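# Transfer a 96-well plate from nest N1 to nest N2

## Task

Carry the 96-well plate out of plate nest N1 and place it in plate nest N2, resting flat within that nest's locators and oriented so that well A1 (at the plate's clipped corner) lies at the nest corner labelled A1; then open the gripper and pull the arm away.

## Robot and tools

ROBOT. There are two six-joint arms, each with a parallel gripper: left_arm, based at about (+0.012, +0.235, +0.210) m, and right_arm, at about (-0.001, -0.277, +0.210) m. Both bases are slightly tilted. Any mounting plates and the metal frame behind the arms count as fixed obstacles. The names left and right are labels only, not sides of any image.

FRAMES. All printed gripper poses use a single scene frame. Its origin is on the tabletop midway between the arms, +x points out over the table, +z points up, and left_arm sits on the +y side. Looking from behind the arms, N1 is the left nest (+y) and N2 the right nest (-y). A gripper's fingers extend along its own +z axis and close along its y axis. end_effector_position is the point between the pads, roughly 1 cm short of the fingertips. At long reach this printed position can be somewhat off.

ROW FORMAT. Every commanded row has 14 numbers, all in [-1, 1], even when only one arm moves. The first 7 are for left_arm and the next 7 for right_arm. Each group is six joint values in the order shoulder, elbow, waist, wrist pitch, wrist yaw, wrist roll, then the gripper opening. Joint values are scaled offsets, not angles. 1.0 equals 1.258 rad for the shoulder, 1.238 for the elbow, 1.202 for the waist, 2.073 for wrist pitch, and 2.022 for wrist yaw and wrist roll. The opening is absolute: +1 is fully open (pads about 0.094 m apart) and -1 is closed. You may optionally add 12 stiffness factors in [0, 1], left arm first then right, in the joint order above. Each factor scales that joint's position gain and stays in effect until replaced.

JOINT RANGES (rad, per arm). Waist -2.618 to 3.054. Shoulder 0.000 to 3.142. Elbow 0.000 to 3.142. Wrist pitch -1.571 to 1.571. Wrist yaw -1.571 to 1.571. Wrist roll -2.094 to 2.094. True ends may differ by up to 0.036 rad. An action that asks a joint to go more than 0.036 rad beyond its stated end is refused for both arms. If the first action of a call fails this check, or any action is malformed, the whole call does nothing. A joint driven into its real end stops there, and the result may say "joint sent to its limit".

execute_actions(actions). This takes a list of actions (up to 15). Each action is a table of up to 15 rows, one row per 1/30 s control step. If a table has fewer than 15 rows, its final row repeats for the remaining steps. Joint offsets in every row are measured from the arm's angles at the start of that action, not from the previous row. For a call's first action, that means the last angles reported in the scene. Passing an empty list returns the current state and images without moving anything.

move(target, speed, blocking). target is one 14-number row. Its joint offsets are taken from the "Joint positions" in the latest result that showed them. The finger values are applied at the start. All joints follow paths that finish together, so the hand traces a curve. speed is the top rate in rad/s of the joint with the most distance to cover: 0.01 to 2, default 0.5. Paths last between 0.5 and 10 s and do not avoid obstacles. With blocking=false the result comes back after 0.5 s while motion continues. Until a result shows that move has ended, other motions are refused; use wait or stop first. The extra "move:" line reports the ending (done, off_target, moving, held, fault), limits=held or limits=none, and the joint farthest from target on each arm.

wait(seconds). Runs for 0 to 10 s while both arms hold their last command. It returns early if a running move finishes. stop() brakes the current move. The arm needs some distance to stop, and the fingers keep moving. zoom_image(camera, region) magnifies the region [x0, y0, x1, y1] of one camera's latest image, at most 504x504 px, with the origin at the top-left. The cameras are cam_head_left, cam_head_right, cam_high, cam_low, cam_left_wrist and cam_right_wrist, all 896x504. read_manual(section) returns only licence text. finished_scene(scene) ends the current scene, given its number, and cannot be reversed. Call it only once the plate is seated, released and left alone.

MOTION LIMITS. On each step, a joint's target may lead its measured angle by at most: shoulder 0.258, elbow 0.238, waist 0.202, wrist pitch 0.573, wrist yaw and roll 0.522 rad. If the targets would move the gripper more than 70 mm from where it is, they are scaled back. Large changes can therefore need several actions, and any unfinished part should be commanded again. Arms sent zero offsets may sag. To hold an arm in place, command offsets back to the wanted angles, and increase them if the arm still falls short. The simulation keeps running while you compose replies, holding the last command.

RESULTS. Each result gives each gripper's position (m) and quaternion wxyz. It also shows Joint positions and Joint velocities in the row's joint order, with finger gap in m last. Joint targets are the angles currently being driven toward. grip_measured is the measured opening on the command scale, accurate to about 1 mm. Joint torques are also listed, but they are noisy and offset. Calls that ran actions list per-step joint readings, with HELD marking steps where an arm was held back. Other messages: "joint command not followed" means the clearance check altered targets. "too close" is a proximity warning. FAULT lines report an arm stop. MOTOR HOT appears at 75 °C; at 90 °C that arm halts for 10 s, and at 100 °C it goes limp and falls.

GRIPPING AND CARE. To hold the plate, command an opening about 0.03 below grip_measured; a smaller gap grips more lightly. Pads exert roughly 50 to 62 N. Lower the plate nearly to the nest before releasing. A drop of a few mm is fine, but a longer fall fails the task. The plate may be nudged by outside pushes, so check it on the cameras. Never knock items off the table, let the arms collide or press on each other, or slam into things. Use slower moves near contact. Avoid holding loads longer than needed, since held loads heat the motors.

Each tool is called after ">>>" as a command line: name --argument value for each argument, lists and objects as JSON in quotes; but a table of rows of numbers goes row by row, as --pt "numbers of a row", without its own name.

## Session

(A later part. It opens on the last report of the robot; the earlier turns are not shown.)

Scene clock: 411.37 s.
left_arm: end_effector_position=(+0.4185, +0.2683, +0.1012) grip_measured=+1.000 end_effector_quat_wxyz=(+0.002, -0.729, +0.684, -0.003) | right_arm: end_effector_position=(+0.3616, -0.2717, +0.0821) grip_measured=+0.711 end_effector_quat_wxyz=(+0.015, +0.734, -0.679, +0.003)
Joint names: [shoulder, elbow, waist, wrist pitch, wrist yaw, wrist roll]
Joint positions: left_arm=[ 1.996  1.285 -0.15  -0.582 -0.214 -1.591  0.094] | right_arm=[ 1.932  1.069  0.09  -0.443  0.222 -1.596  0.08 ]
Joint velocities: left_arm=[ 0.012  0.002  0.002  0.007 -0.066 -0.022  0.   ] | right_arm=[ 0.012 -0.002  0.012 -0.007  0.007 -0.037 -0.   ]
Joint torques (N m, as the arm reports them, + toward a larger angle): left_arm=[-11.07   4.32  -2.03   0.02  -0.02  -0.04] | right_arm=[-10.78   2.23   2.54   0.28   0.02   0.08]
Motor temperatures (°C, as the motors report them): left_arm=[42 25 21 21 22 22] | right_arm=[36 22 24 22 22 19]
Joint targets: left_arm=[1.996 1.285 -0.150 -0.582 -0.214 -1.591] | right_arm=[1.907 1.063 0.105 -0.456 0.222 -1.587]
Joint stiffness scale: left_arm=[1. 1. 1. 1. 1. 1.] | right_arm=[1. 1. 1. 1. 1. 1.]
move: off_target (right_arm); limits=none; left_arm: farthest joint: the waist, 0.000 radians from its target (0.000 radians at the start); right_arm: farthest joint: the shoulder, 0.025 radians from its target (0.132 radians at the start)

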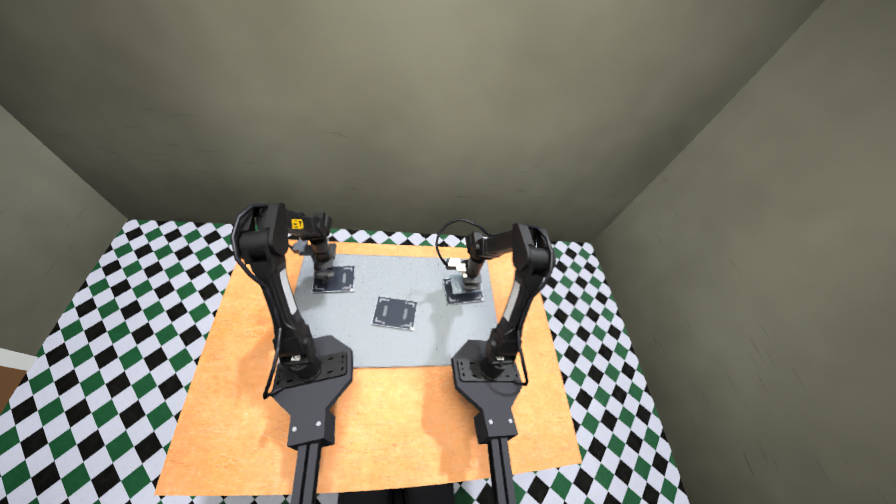

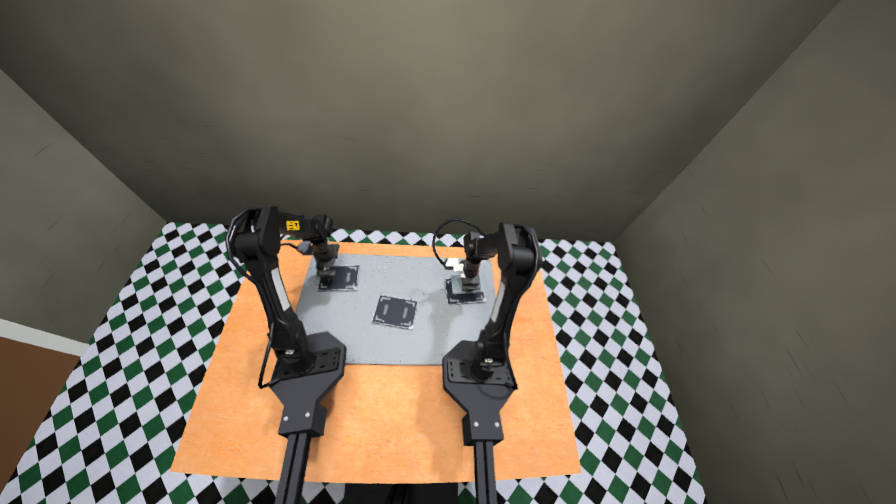

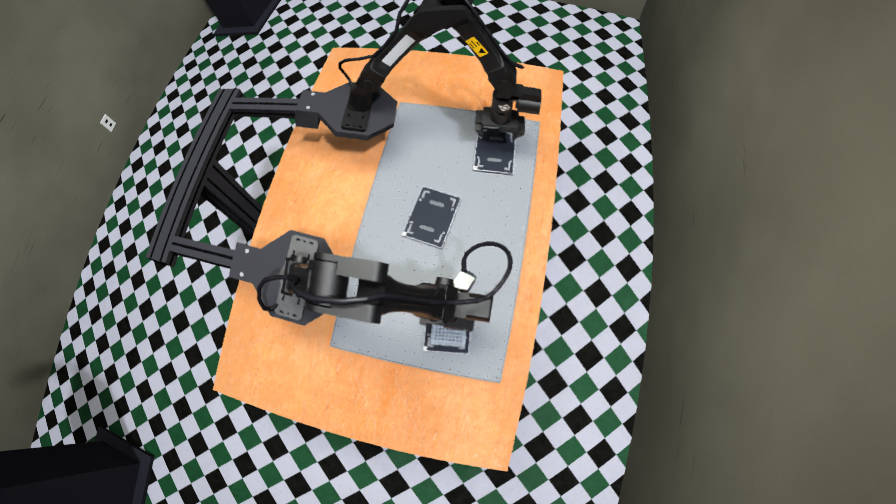

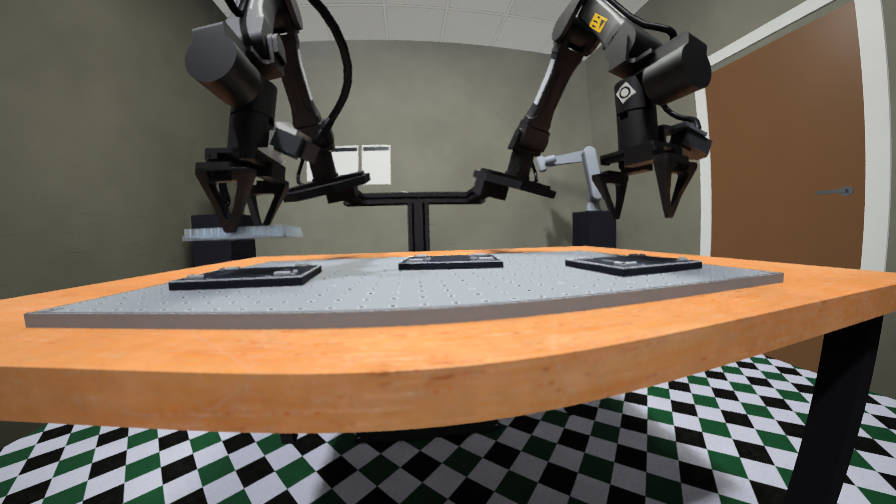

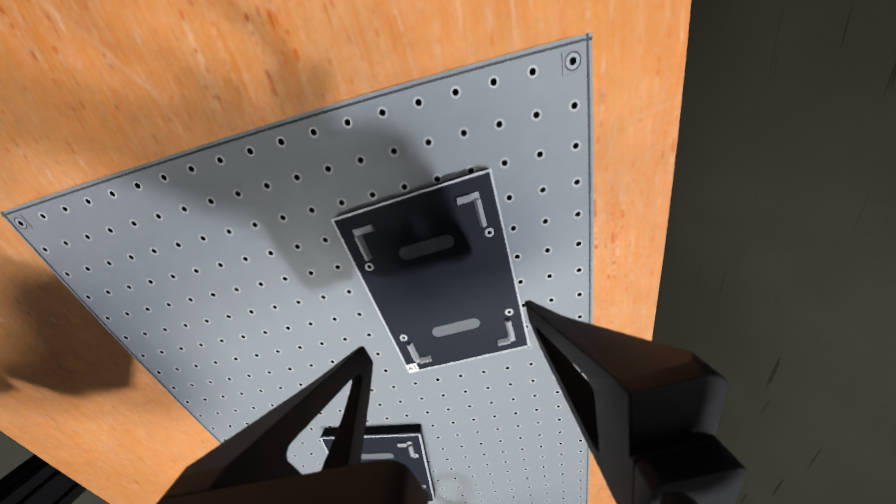

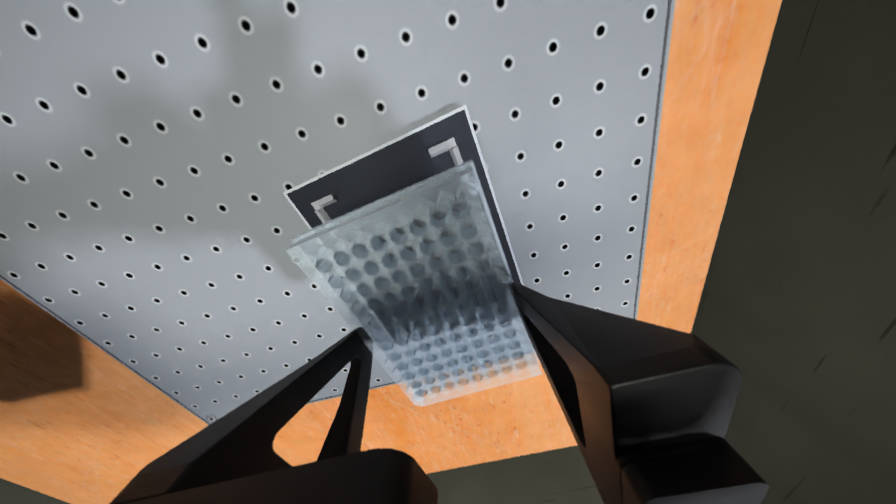

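>>> move --target '[0,0,0,0,0,0,1, 0.445,0.706,0.448,-0.228,0.053,0.310,0.68]' --speed 0.5

Scene clock: 421.30 s.
left_arm: end_effector_position=(+0.4185, +0.2683, +0.1012) grip_measured=+1.000 end_effector_quat_wxyz=(+0.002, -0.729, +0.684, -0.003) | right_arm: end_effector_position=(+0.4048, -0.0291, +0.0833) grip_measured=+0.711 end_effector_quat_wxyz=(+0.031, +0.711, -0.702, -0.000)
Joint names: [shoulder, elbow, waist, wrist pitch, wrist yaw, wrist roll]
Joint positions: left_arm=[ 1.996  1.285 -0.15  -0.582 -0.214 -1.591  0.094] | right_arm=[ 2.493  1.907  0.62  -0.905  0.325 -0.977  0.08 ]
Joint velocities: left_arm=[-0.032 -0.007 -0.007 -0.037 -0.007 -0.051  0.   ] | right_arm=[-0.012 -0.027  0.002 -0.037  0.022  0.022 -0.001]
Joint torques (N m, as the arm reports them, + toward a larger angle): left_arm=[-11.07   4.32  -2.02   0.02  -0.02  -0.04] | right_arm=[-11.99   6.12   4.11   0.23   0.03   0.11]
Motor temperatures (°C, as the motors report them): left_arm=[42 25 21 21 22 22] | right_arm=[37 22 24 21 22 19]
Joint targets: left_arm=[1.996 1.285 -0.150 -0.582 -0.214 -1.591] | right_arm=[2.492 1.943 0.629 -0.916 0.329 -0.969]
Joint stiffness scale: left_arm=[1. 1. 1. 1. 1. 1.] | right_arm=[1. 1. 1. 1. 1. 1.]
move: off_target (right_arm); limits=none; left_arm: farthest joint: the waist, 0.000 radians from its target (0.000 radians at the start); right_arm: farthest joint: the elbow, 0.037 radians from its target (0.874 radians at the start)

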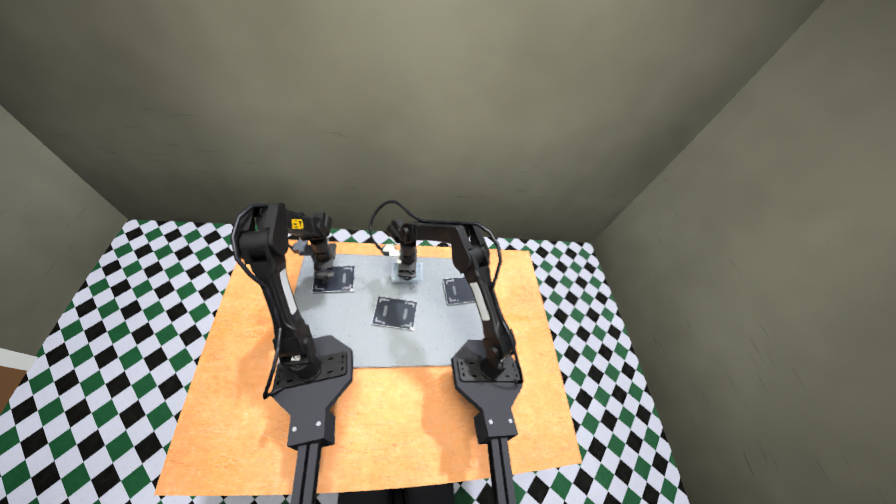

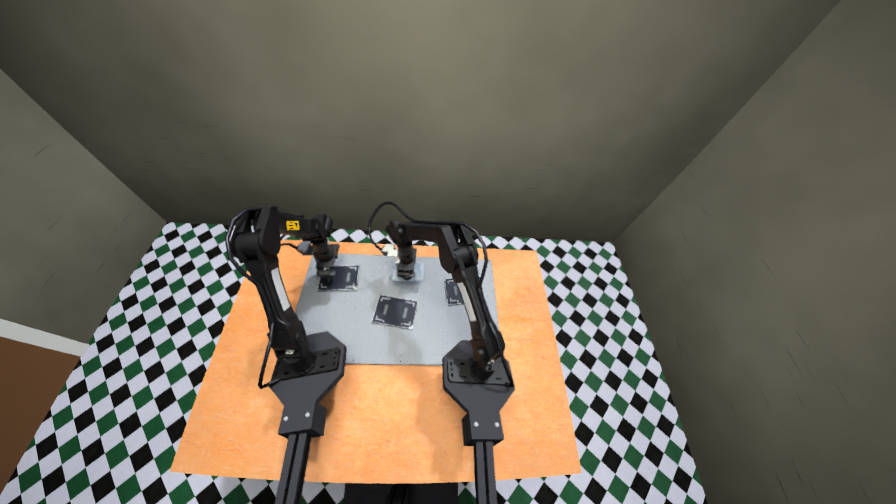

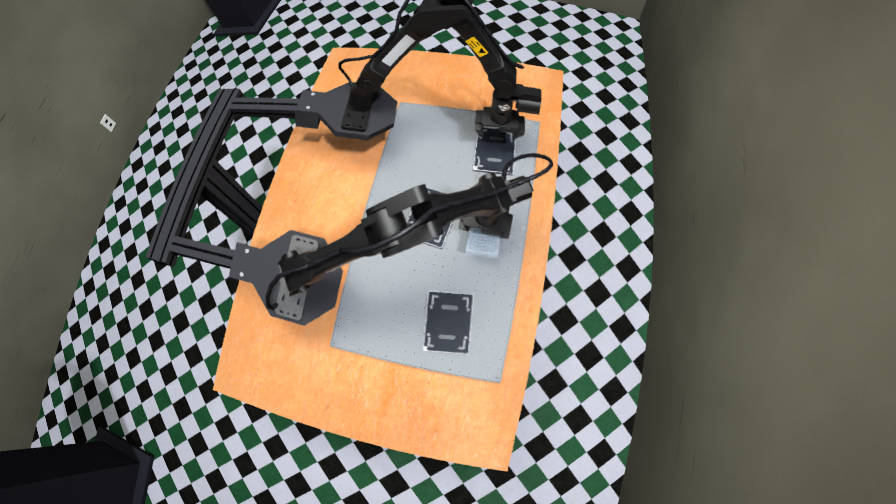

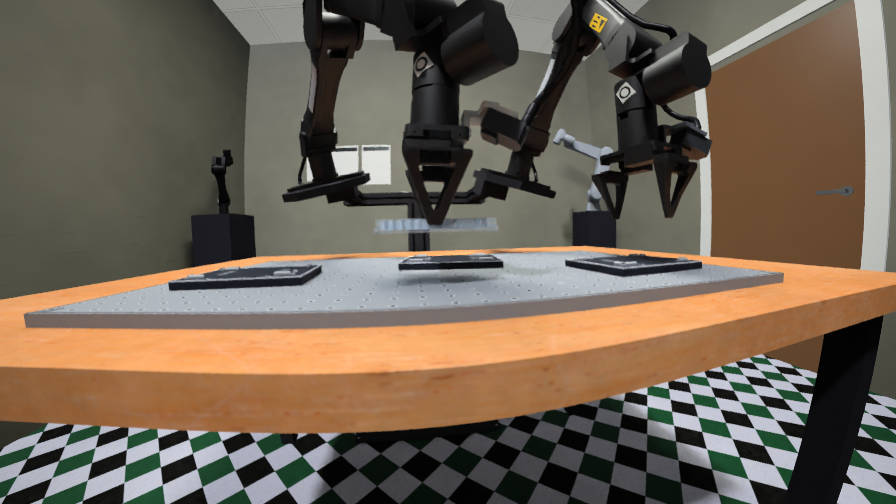

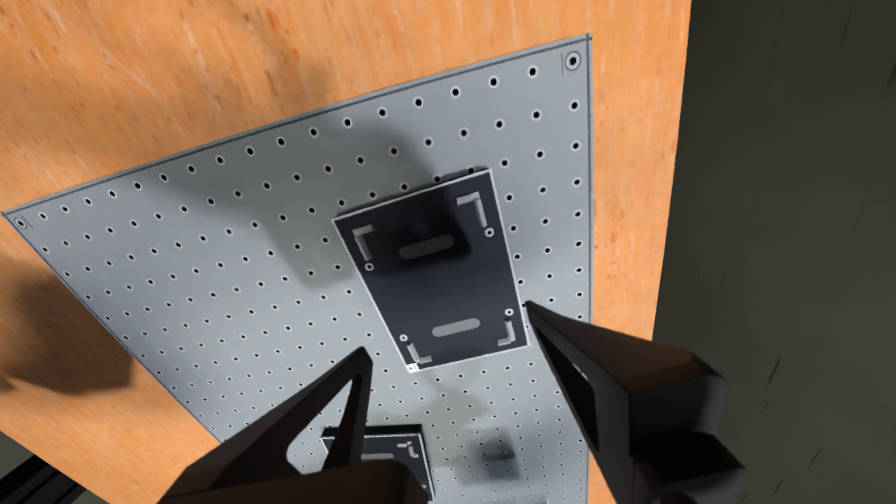

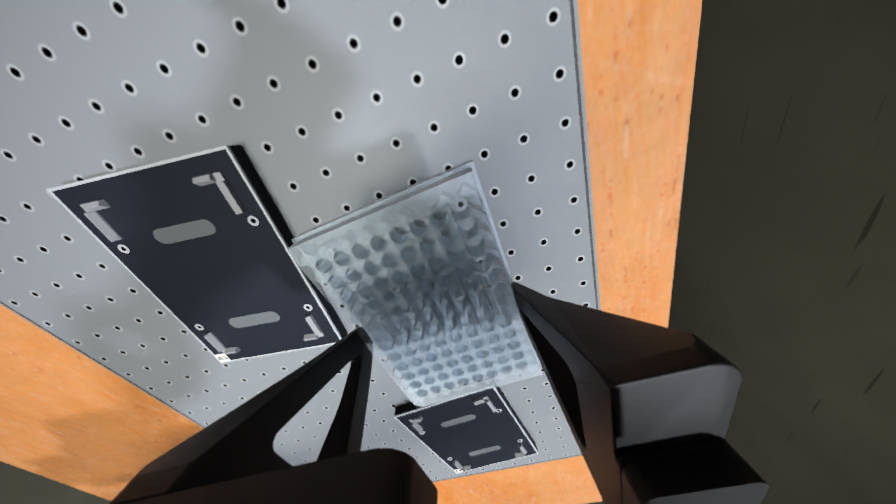

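>>> move --target '[0,0,0,0,0,0,1, 0.075,0.012,-0.028,0.053,-0.004,-0.018,0.68]' --speed 0.2

>>> zoom_image --camera "cam_low" --region '[340, 180, 540, 300]'

Scene clock: 448.13 s.
left_arm: end_effector_position=(+0.4185, +0.2683, +0.1012) grip_measured=+1.000 end_effector_quat_wxyz=(+0.002, -0.729, +0.684, -0.003) | right_arm: end_effector_position=(+0.4032, -0.0337, +0.0357) grip_measured=+0.711 end_effector_quat_wxyz=(+0.038, +0.709, -0.704, +0.000)
Joint names: [shoulder, elbow, waist, wrist pitch, wrist yaw, wrist roll]
Joint positions: left_arm=[ 1.996  1.285 -0.15  -0.582 -0.214 -1.591  0.094] | right_arm=[ 2.592  1.907  0.584 -0.808  0.325 -1.005  0.08 ]
Joint velocities: left_arm=[ 0.012  0.027  0.002 -0.081  0.022  0.037  0.   ] | right_arm=[-0.017  0.007 -0.027  0.051 -0.081  0.007  0.   ]
Joint torques (N m, as the arm reports them, + toward a larger angle): left_arm=[-11.07   4.32  -2.02   0.02  -0.02  -0.04] | right_arm=[-12.43   4.37   3.53   0.45  -0.07  -0.04]
Motor temperatures (°C, as the motors report them): left_arm=[42 25 21 21 22 22] | right_arm=[40 24 25 21 22 19]
Joint targets: left_arm=[1.996 1.285 -0.150 -0.582 -0.214 -1.591] | right_arm=[2.587 1.921 0.586 -0.796 0.317 -1.014]
Joint stiffness scale: left_arm=[1. 1. 1. 1. 1. 1.] | right_arm=[1. 1. 1. 1. 1. 1.]
move: done; limits=none; left_arm: farthest joint: the waist, 0.000 radians from its target (0.000 radians at the start); right_arm: farthest joint: the elbow, 0.015 radians from its target (0.015 radians at the start)

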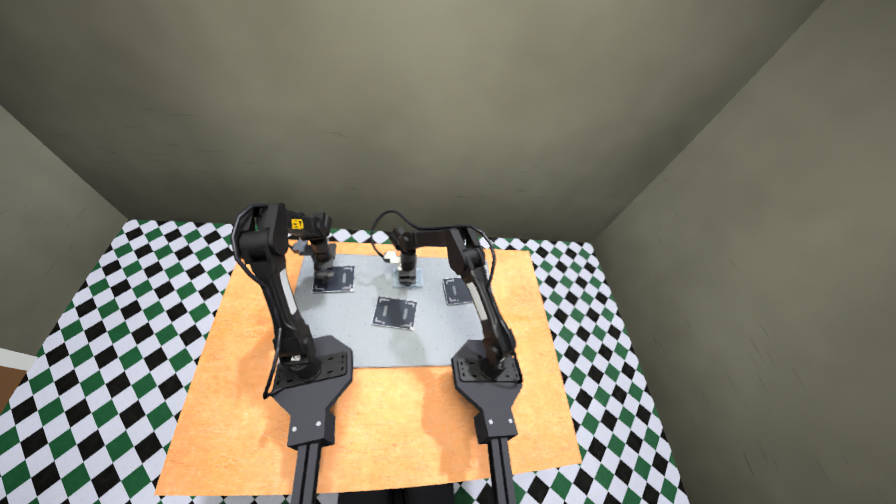

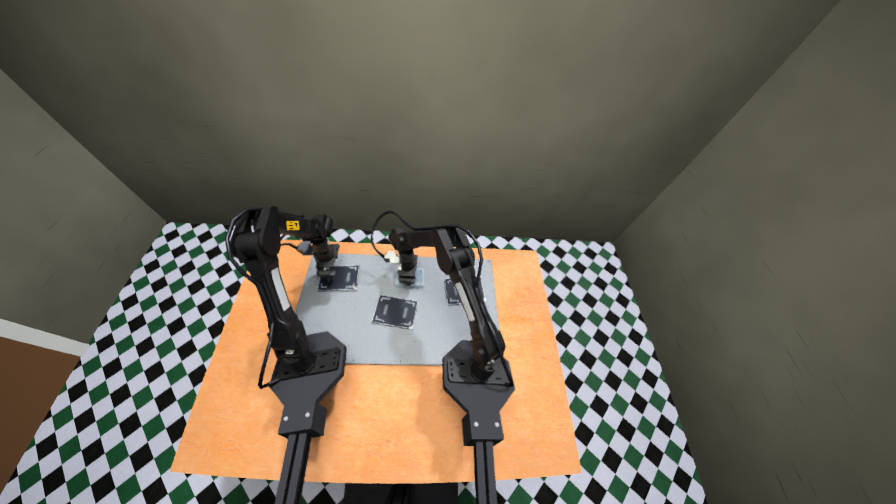

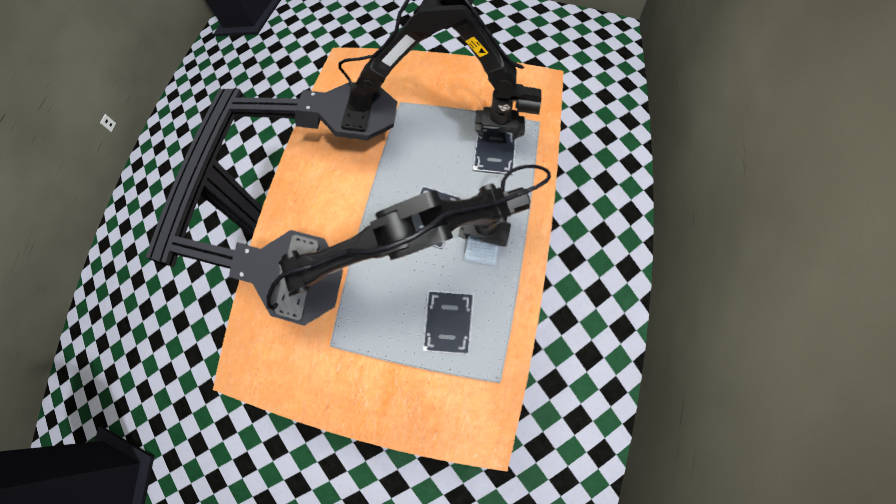

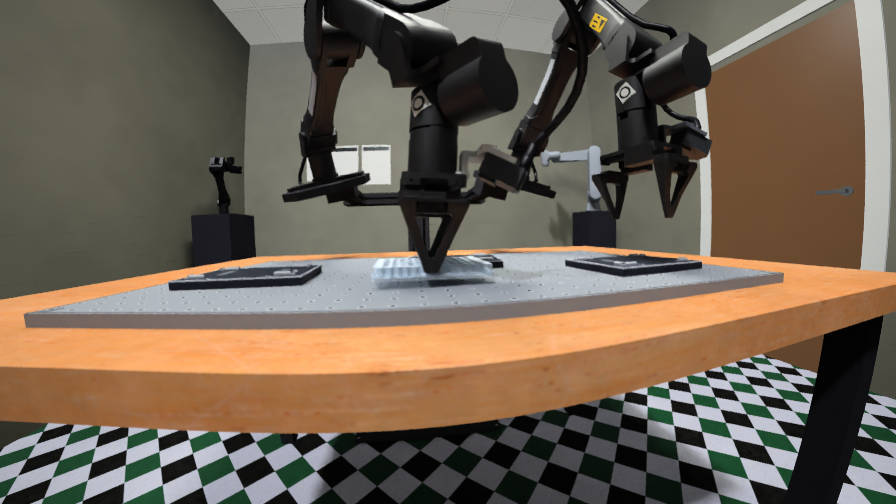

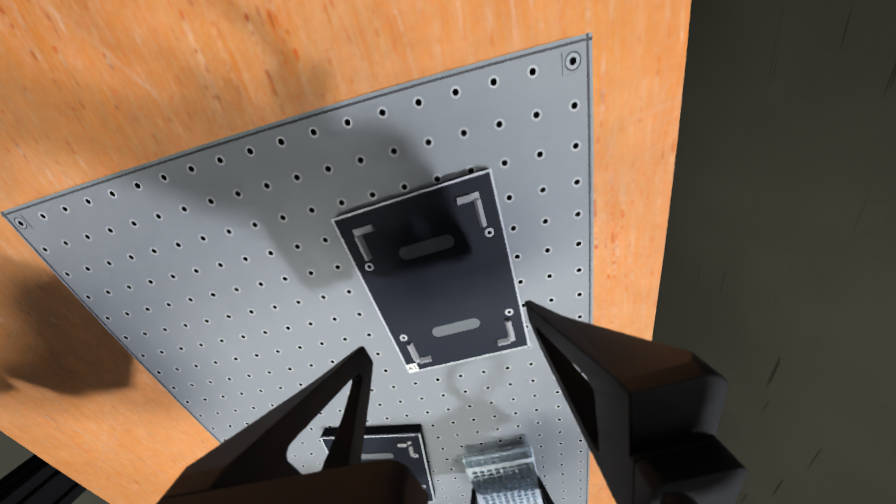

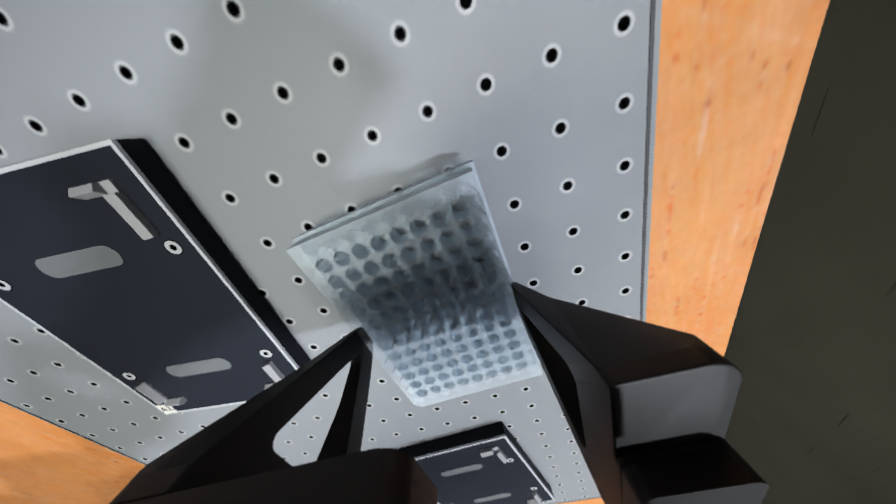

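Region (340, 180, 540, 300) of cam_low's 896x504 image, scaled by 2.520, with more detail than that image has; it fills the top 302 rows of this view, and the rest is white.

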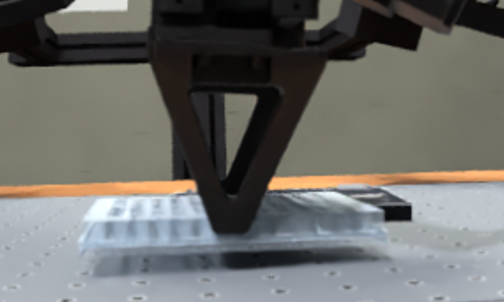

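>>> move --target '[0,0,0,0,0,0,1, 0.014,0.012,-0.003,0.010,0,-0.002,0.68]' --speed 0.04

>>> zoom_image --camera "cam_low" --region '[340, 180, 540, 300]'

Scene clock: 463.33 s.
left_arm: end_effector_position=(+0.4185, +0.2683, +0.1012) grip_measured=+1.000 end_effector_quat_wxyz=(+0.002, -0.729, +0.684, -0.003) | right_arm: end_effector_position=(+0.3989, -0.0333, +0.0276) grip_measured=+0.711 end_effector_quat_wxyz=(+0.043, +0.710, -0.703, -0.001)
Joint names: [shoulder, elbow, waist, wrist pitch, wrist yaw, wrist roll]
Joint positions: left_arm=[ 1.996  1.285 -0.15  -0.582 -0.214 -1.591  0.094] | right_arm=[ 2.611  1.907  0.584 -0.799  0.325 -1.005  0.08 ]
Joint velocities: left_arm=[ 0.002 -0.002 -0.007 -0.081 -0.081 -0.007  0.   ] | right_arm=[ 0.007 -0.017  0.012  0.037  0.022 -0.037 -0.001]
Joint torques (N m, as the arm reports them, + toward a larger angle): left_arm=[-11.07   4.31  -2.03   0.02  -0.02  -0.04] | right_arm=[-12.16   4.25   3.26   0.43   0.02  -0.03]
Motor temperatures (°C, as the motors report them): left_arm=[42 25 21 21 22 22] | right_arm=[41 24 25 21 22 19]
Joint targets: left_arm=[1.996 1.285 -0.150 -0.582 -0.214 -1.591] | right_arm=[2.610 1.921 0.581 -0.787 0.325 -1.009]
Joint stiffness scale: left_arm=[1. 1. 1. 1. 1. 1.] | right_arm=[1. 1. 1. 1. 1. 1.]
move: done; limits=none; left_arm: farthest joint: the waist, 0.000 radians from its target (0.000 radians at the start); right_arm: farthest joint: the elbow, 0.015 radians from its target (0.015 radians at the start)

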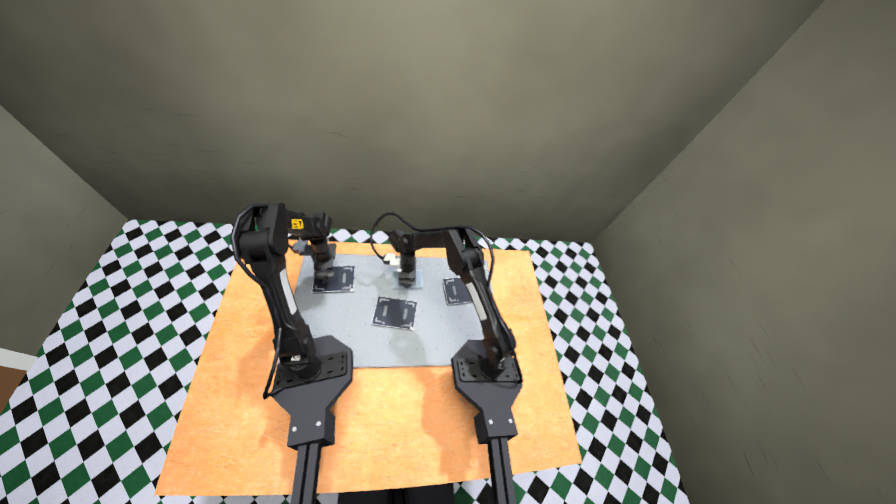

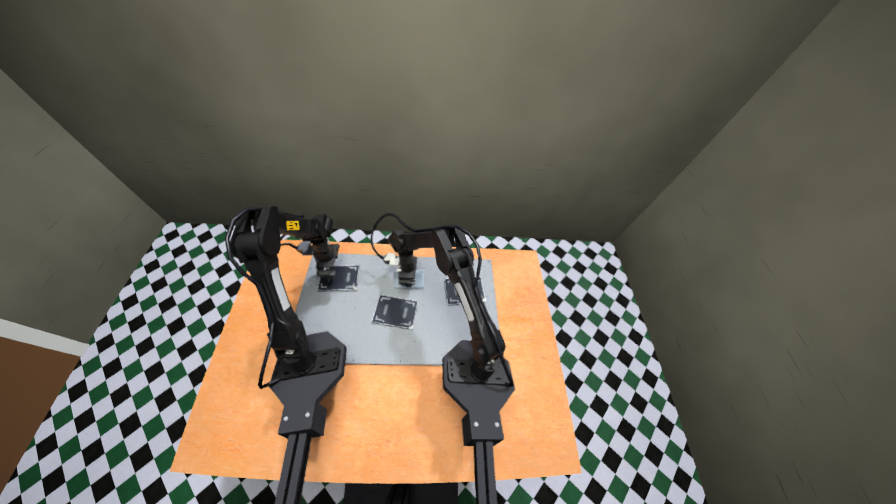

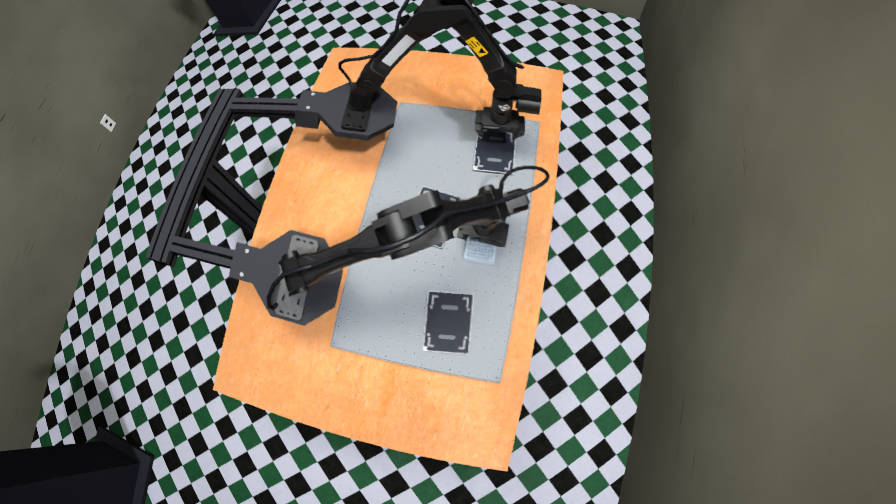

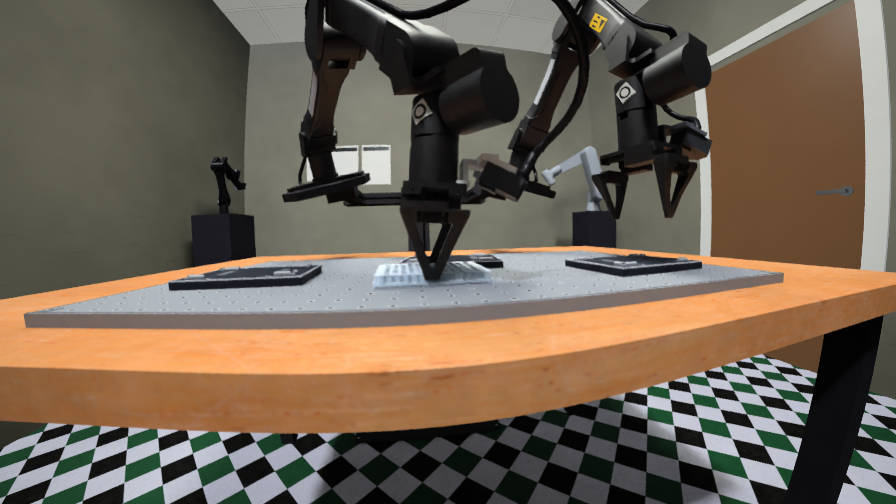

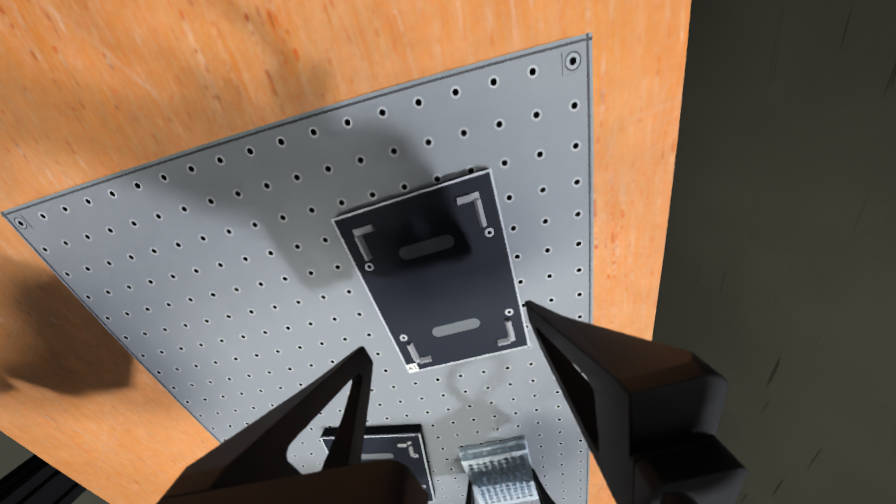

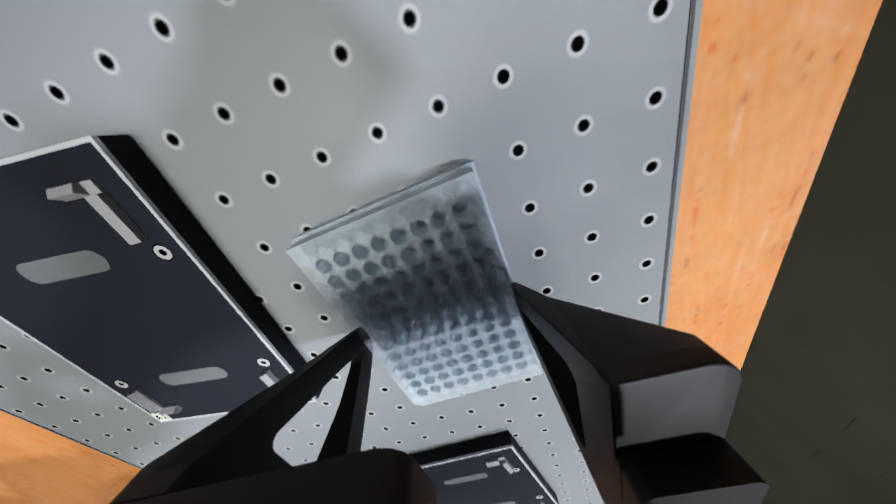

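Region (340, 180, 540, 300) of cam_low's 896x504 image, scaled by 2.520, with more detail than that image has; it fills the top 302 rows of this view, and the rest is white.

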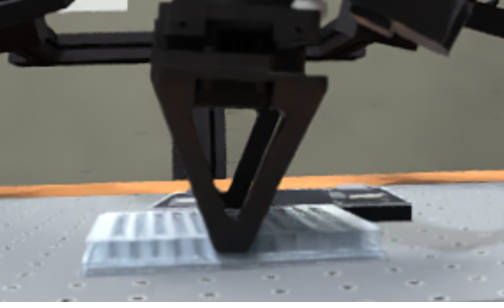

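>>> move --target '[0,0,0,0,0,0,1, 0.008,0.012,0,0.006,0,0,0.68]' --speed 0.03

>>> zoom_image --camera "cam_low" --region '[340, 180, 540, 300]'

Scene clock: 467.93 s.
left_arm: end_effector_position=(+0.4185, +0.2683, +0.1012) grip_measured=+1.000 end_effector_quat_wxyz=(+0.002, -0.729, +0.684, -0.003) | right_arm: end_effector_position=(+0.3989, -0.0333, +0.0275) grip_measured=+0.711 end_effector_quat_wxyz=(+0.043, +0.710, -0.703, -0.001)
Joint names: [shoulder, elbow, waist, wrist pitch, wrist yaw, wrist roll]
Joint positions: left_arm=[ 1.996  1.285 -0.15  -0.582 -0.214 -1.591  0.094] | right_arm=[ 2.611  1.907  0.584 -0.799  0.325 -1.005  0.08 ]
Joint velocities: left_arm=[ 0.002 -0.007 -0.002  0.007 -0.037  0.051  0.   ] | right_arm=[-0.002  0.007 -0.002 -0.007 -0.081 -0.007  0.   ]
Joint torques (N m, as the arm reports them, + toward a larger angle): left_arm=[-11.06   4.32  -2.02   0.02  -0.02  -0.04] | right_arm=[-11.33   4.3    3.49   0.42   0.01   0.02]
Motor temperatures (°C, as the motors report them): left_arm=[42 25 21 21 22 22] | right_arm=[41 24 25 21 22 19]
Joint targets: left_arm=[1.996 1.285 -0.150 -0.582 -0.214 -1.591] | right_arm=[2.621 1.921 0.584 -0.787 0.325 -1.005]
Joint stiffness scale: left_arm=[1. 1. 1. 1. 1. 1.] | right_arm=[1. 1. 1. 1. 1. 1.]
move: done; limits=none; left_arm: farthest joint: the waist, 0.000 radians from its target (0.000 radians at the start); right_arm: farthest joint: the elbow, 0.015 radians from its target (0.015 radians at the start)

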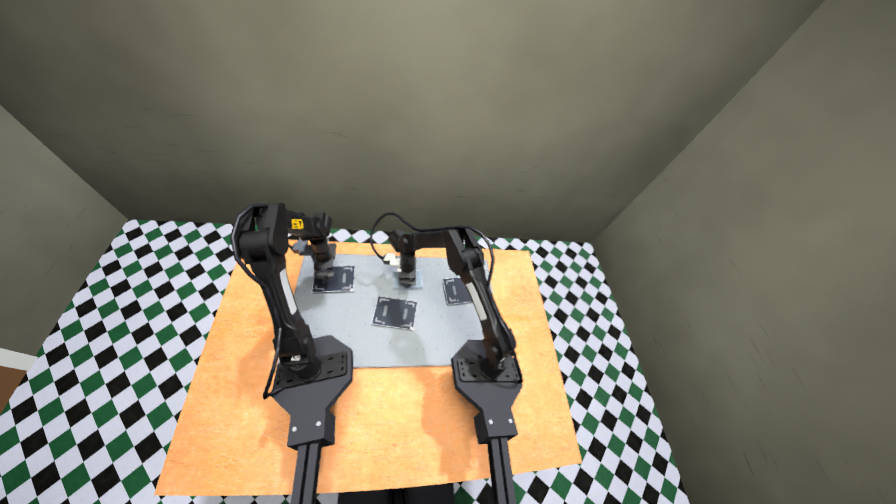

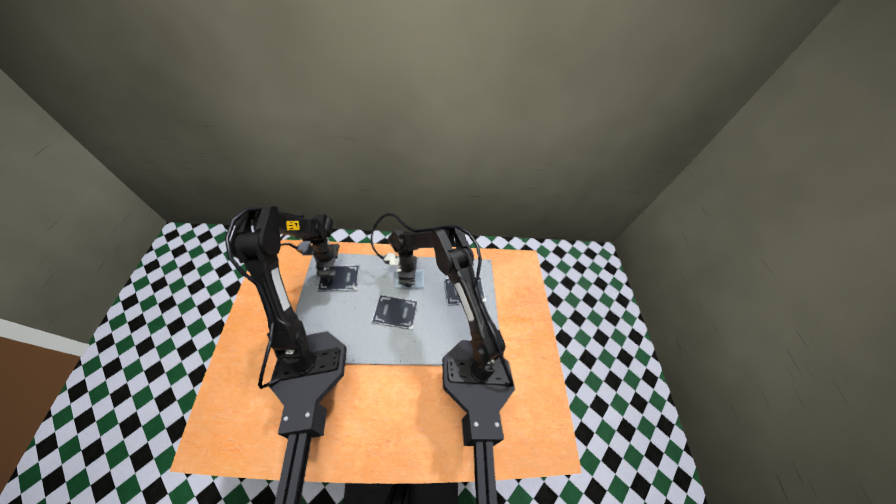

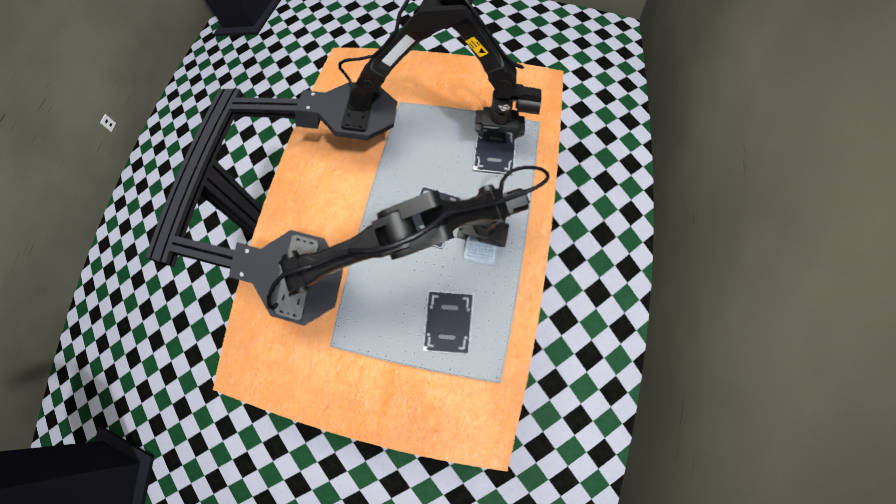

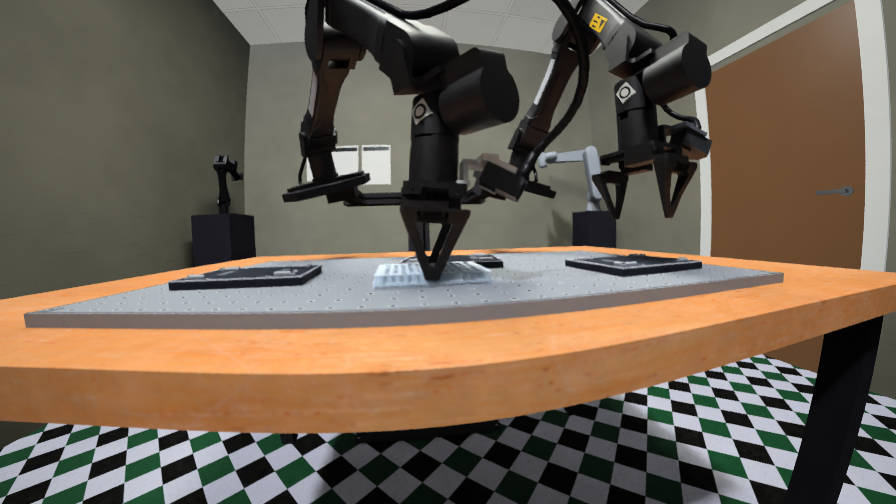

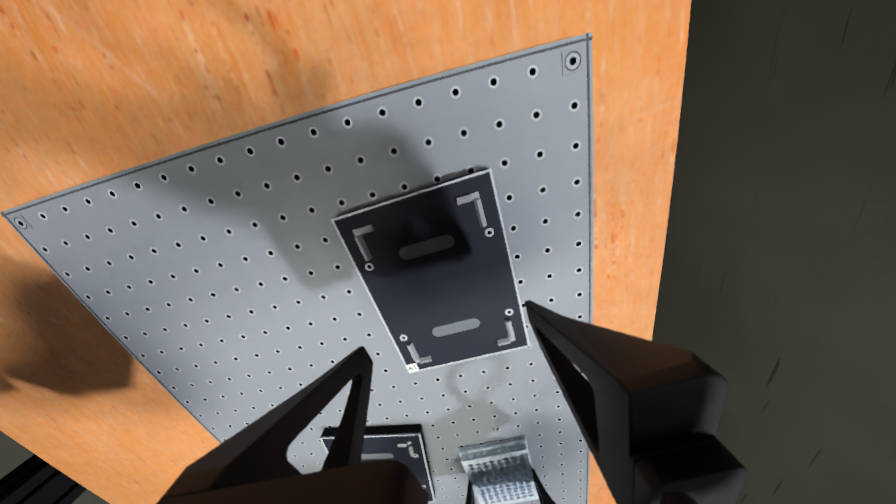

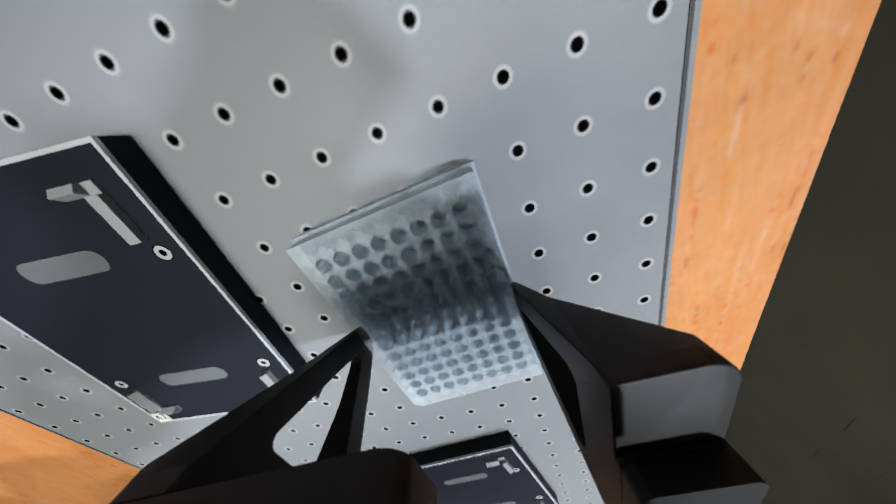

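Region (340, 180, 540, 300) of cam_low's 896x504 image, scaled by 2.520, with more detail than that image has; it fills the top 302 rows of this view, and the rest is white.

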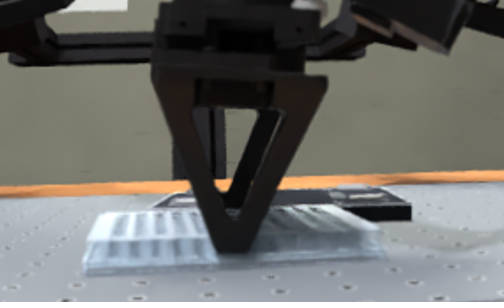

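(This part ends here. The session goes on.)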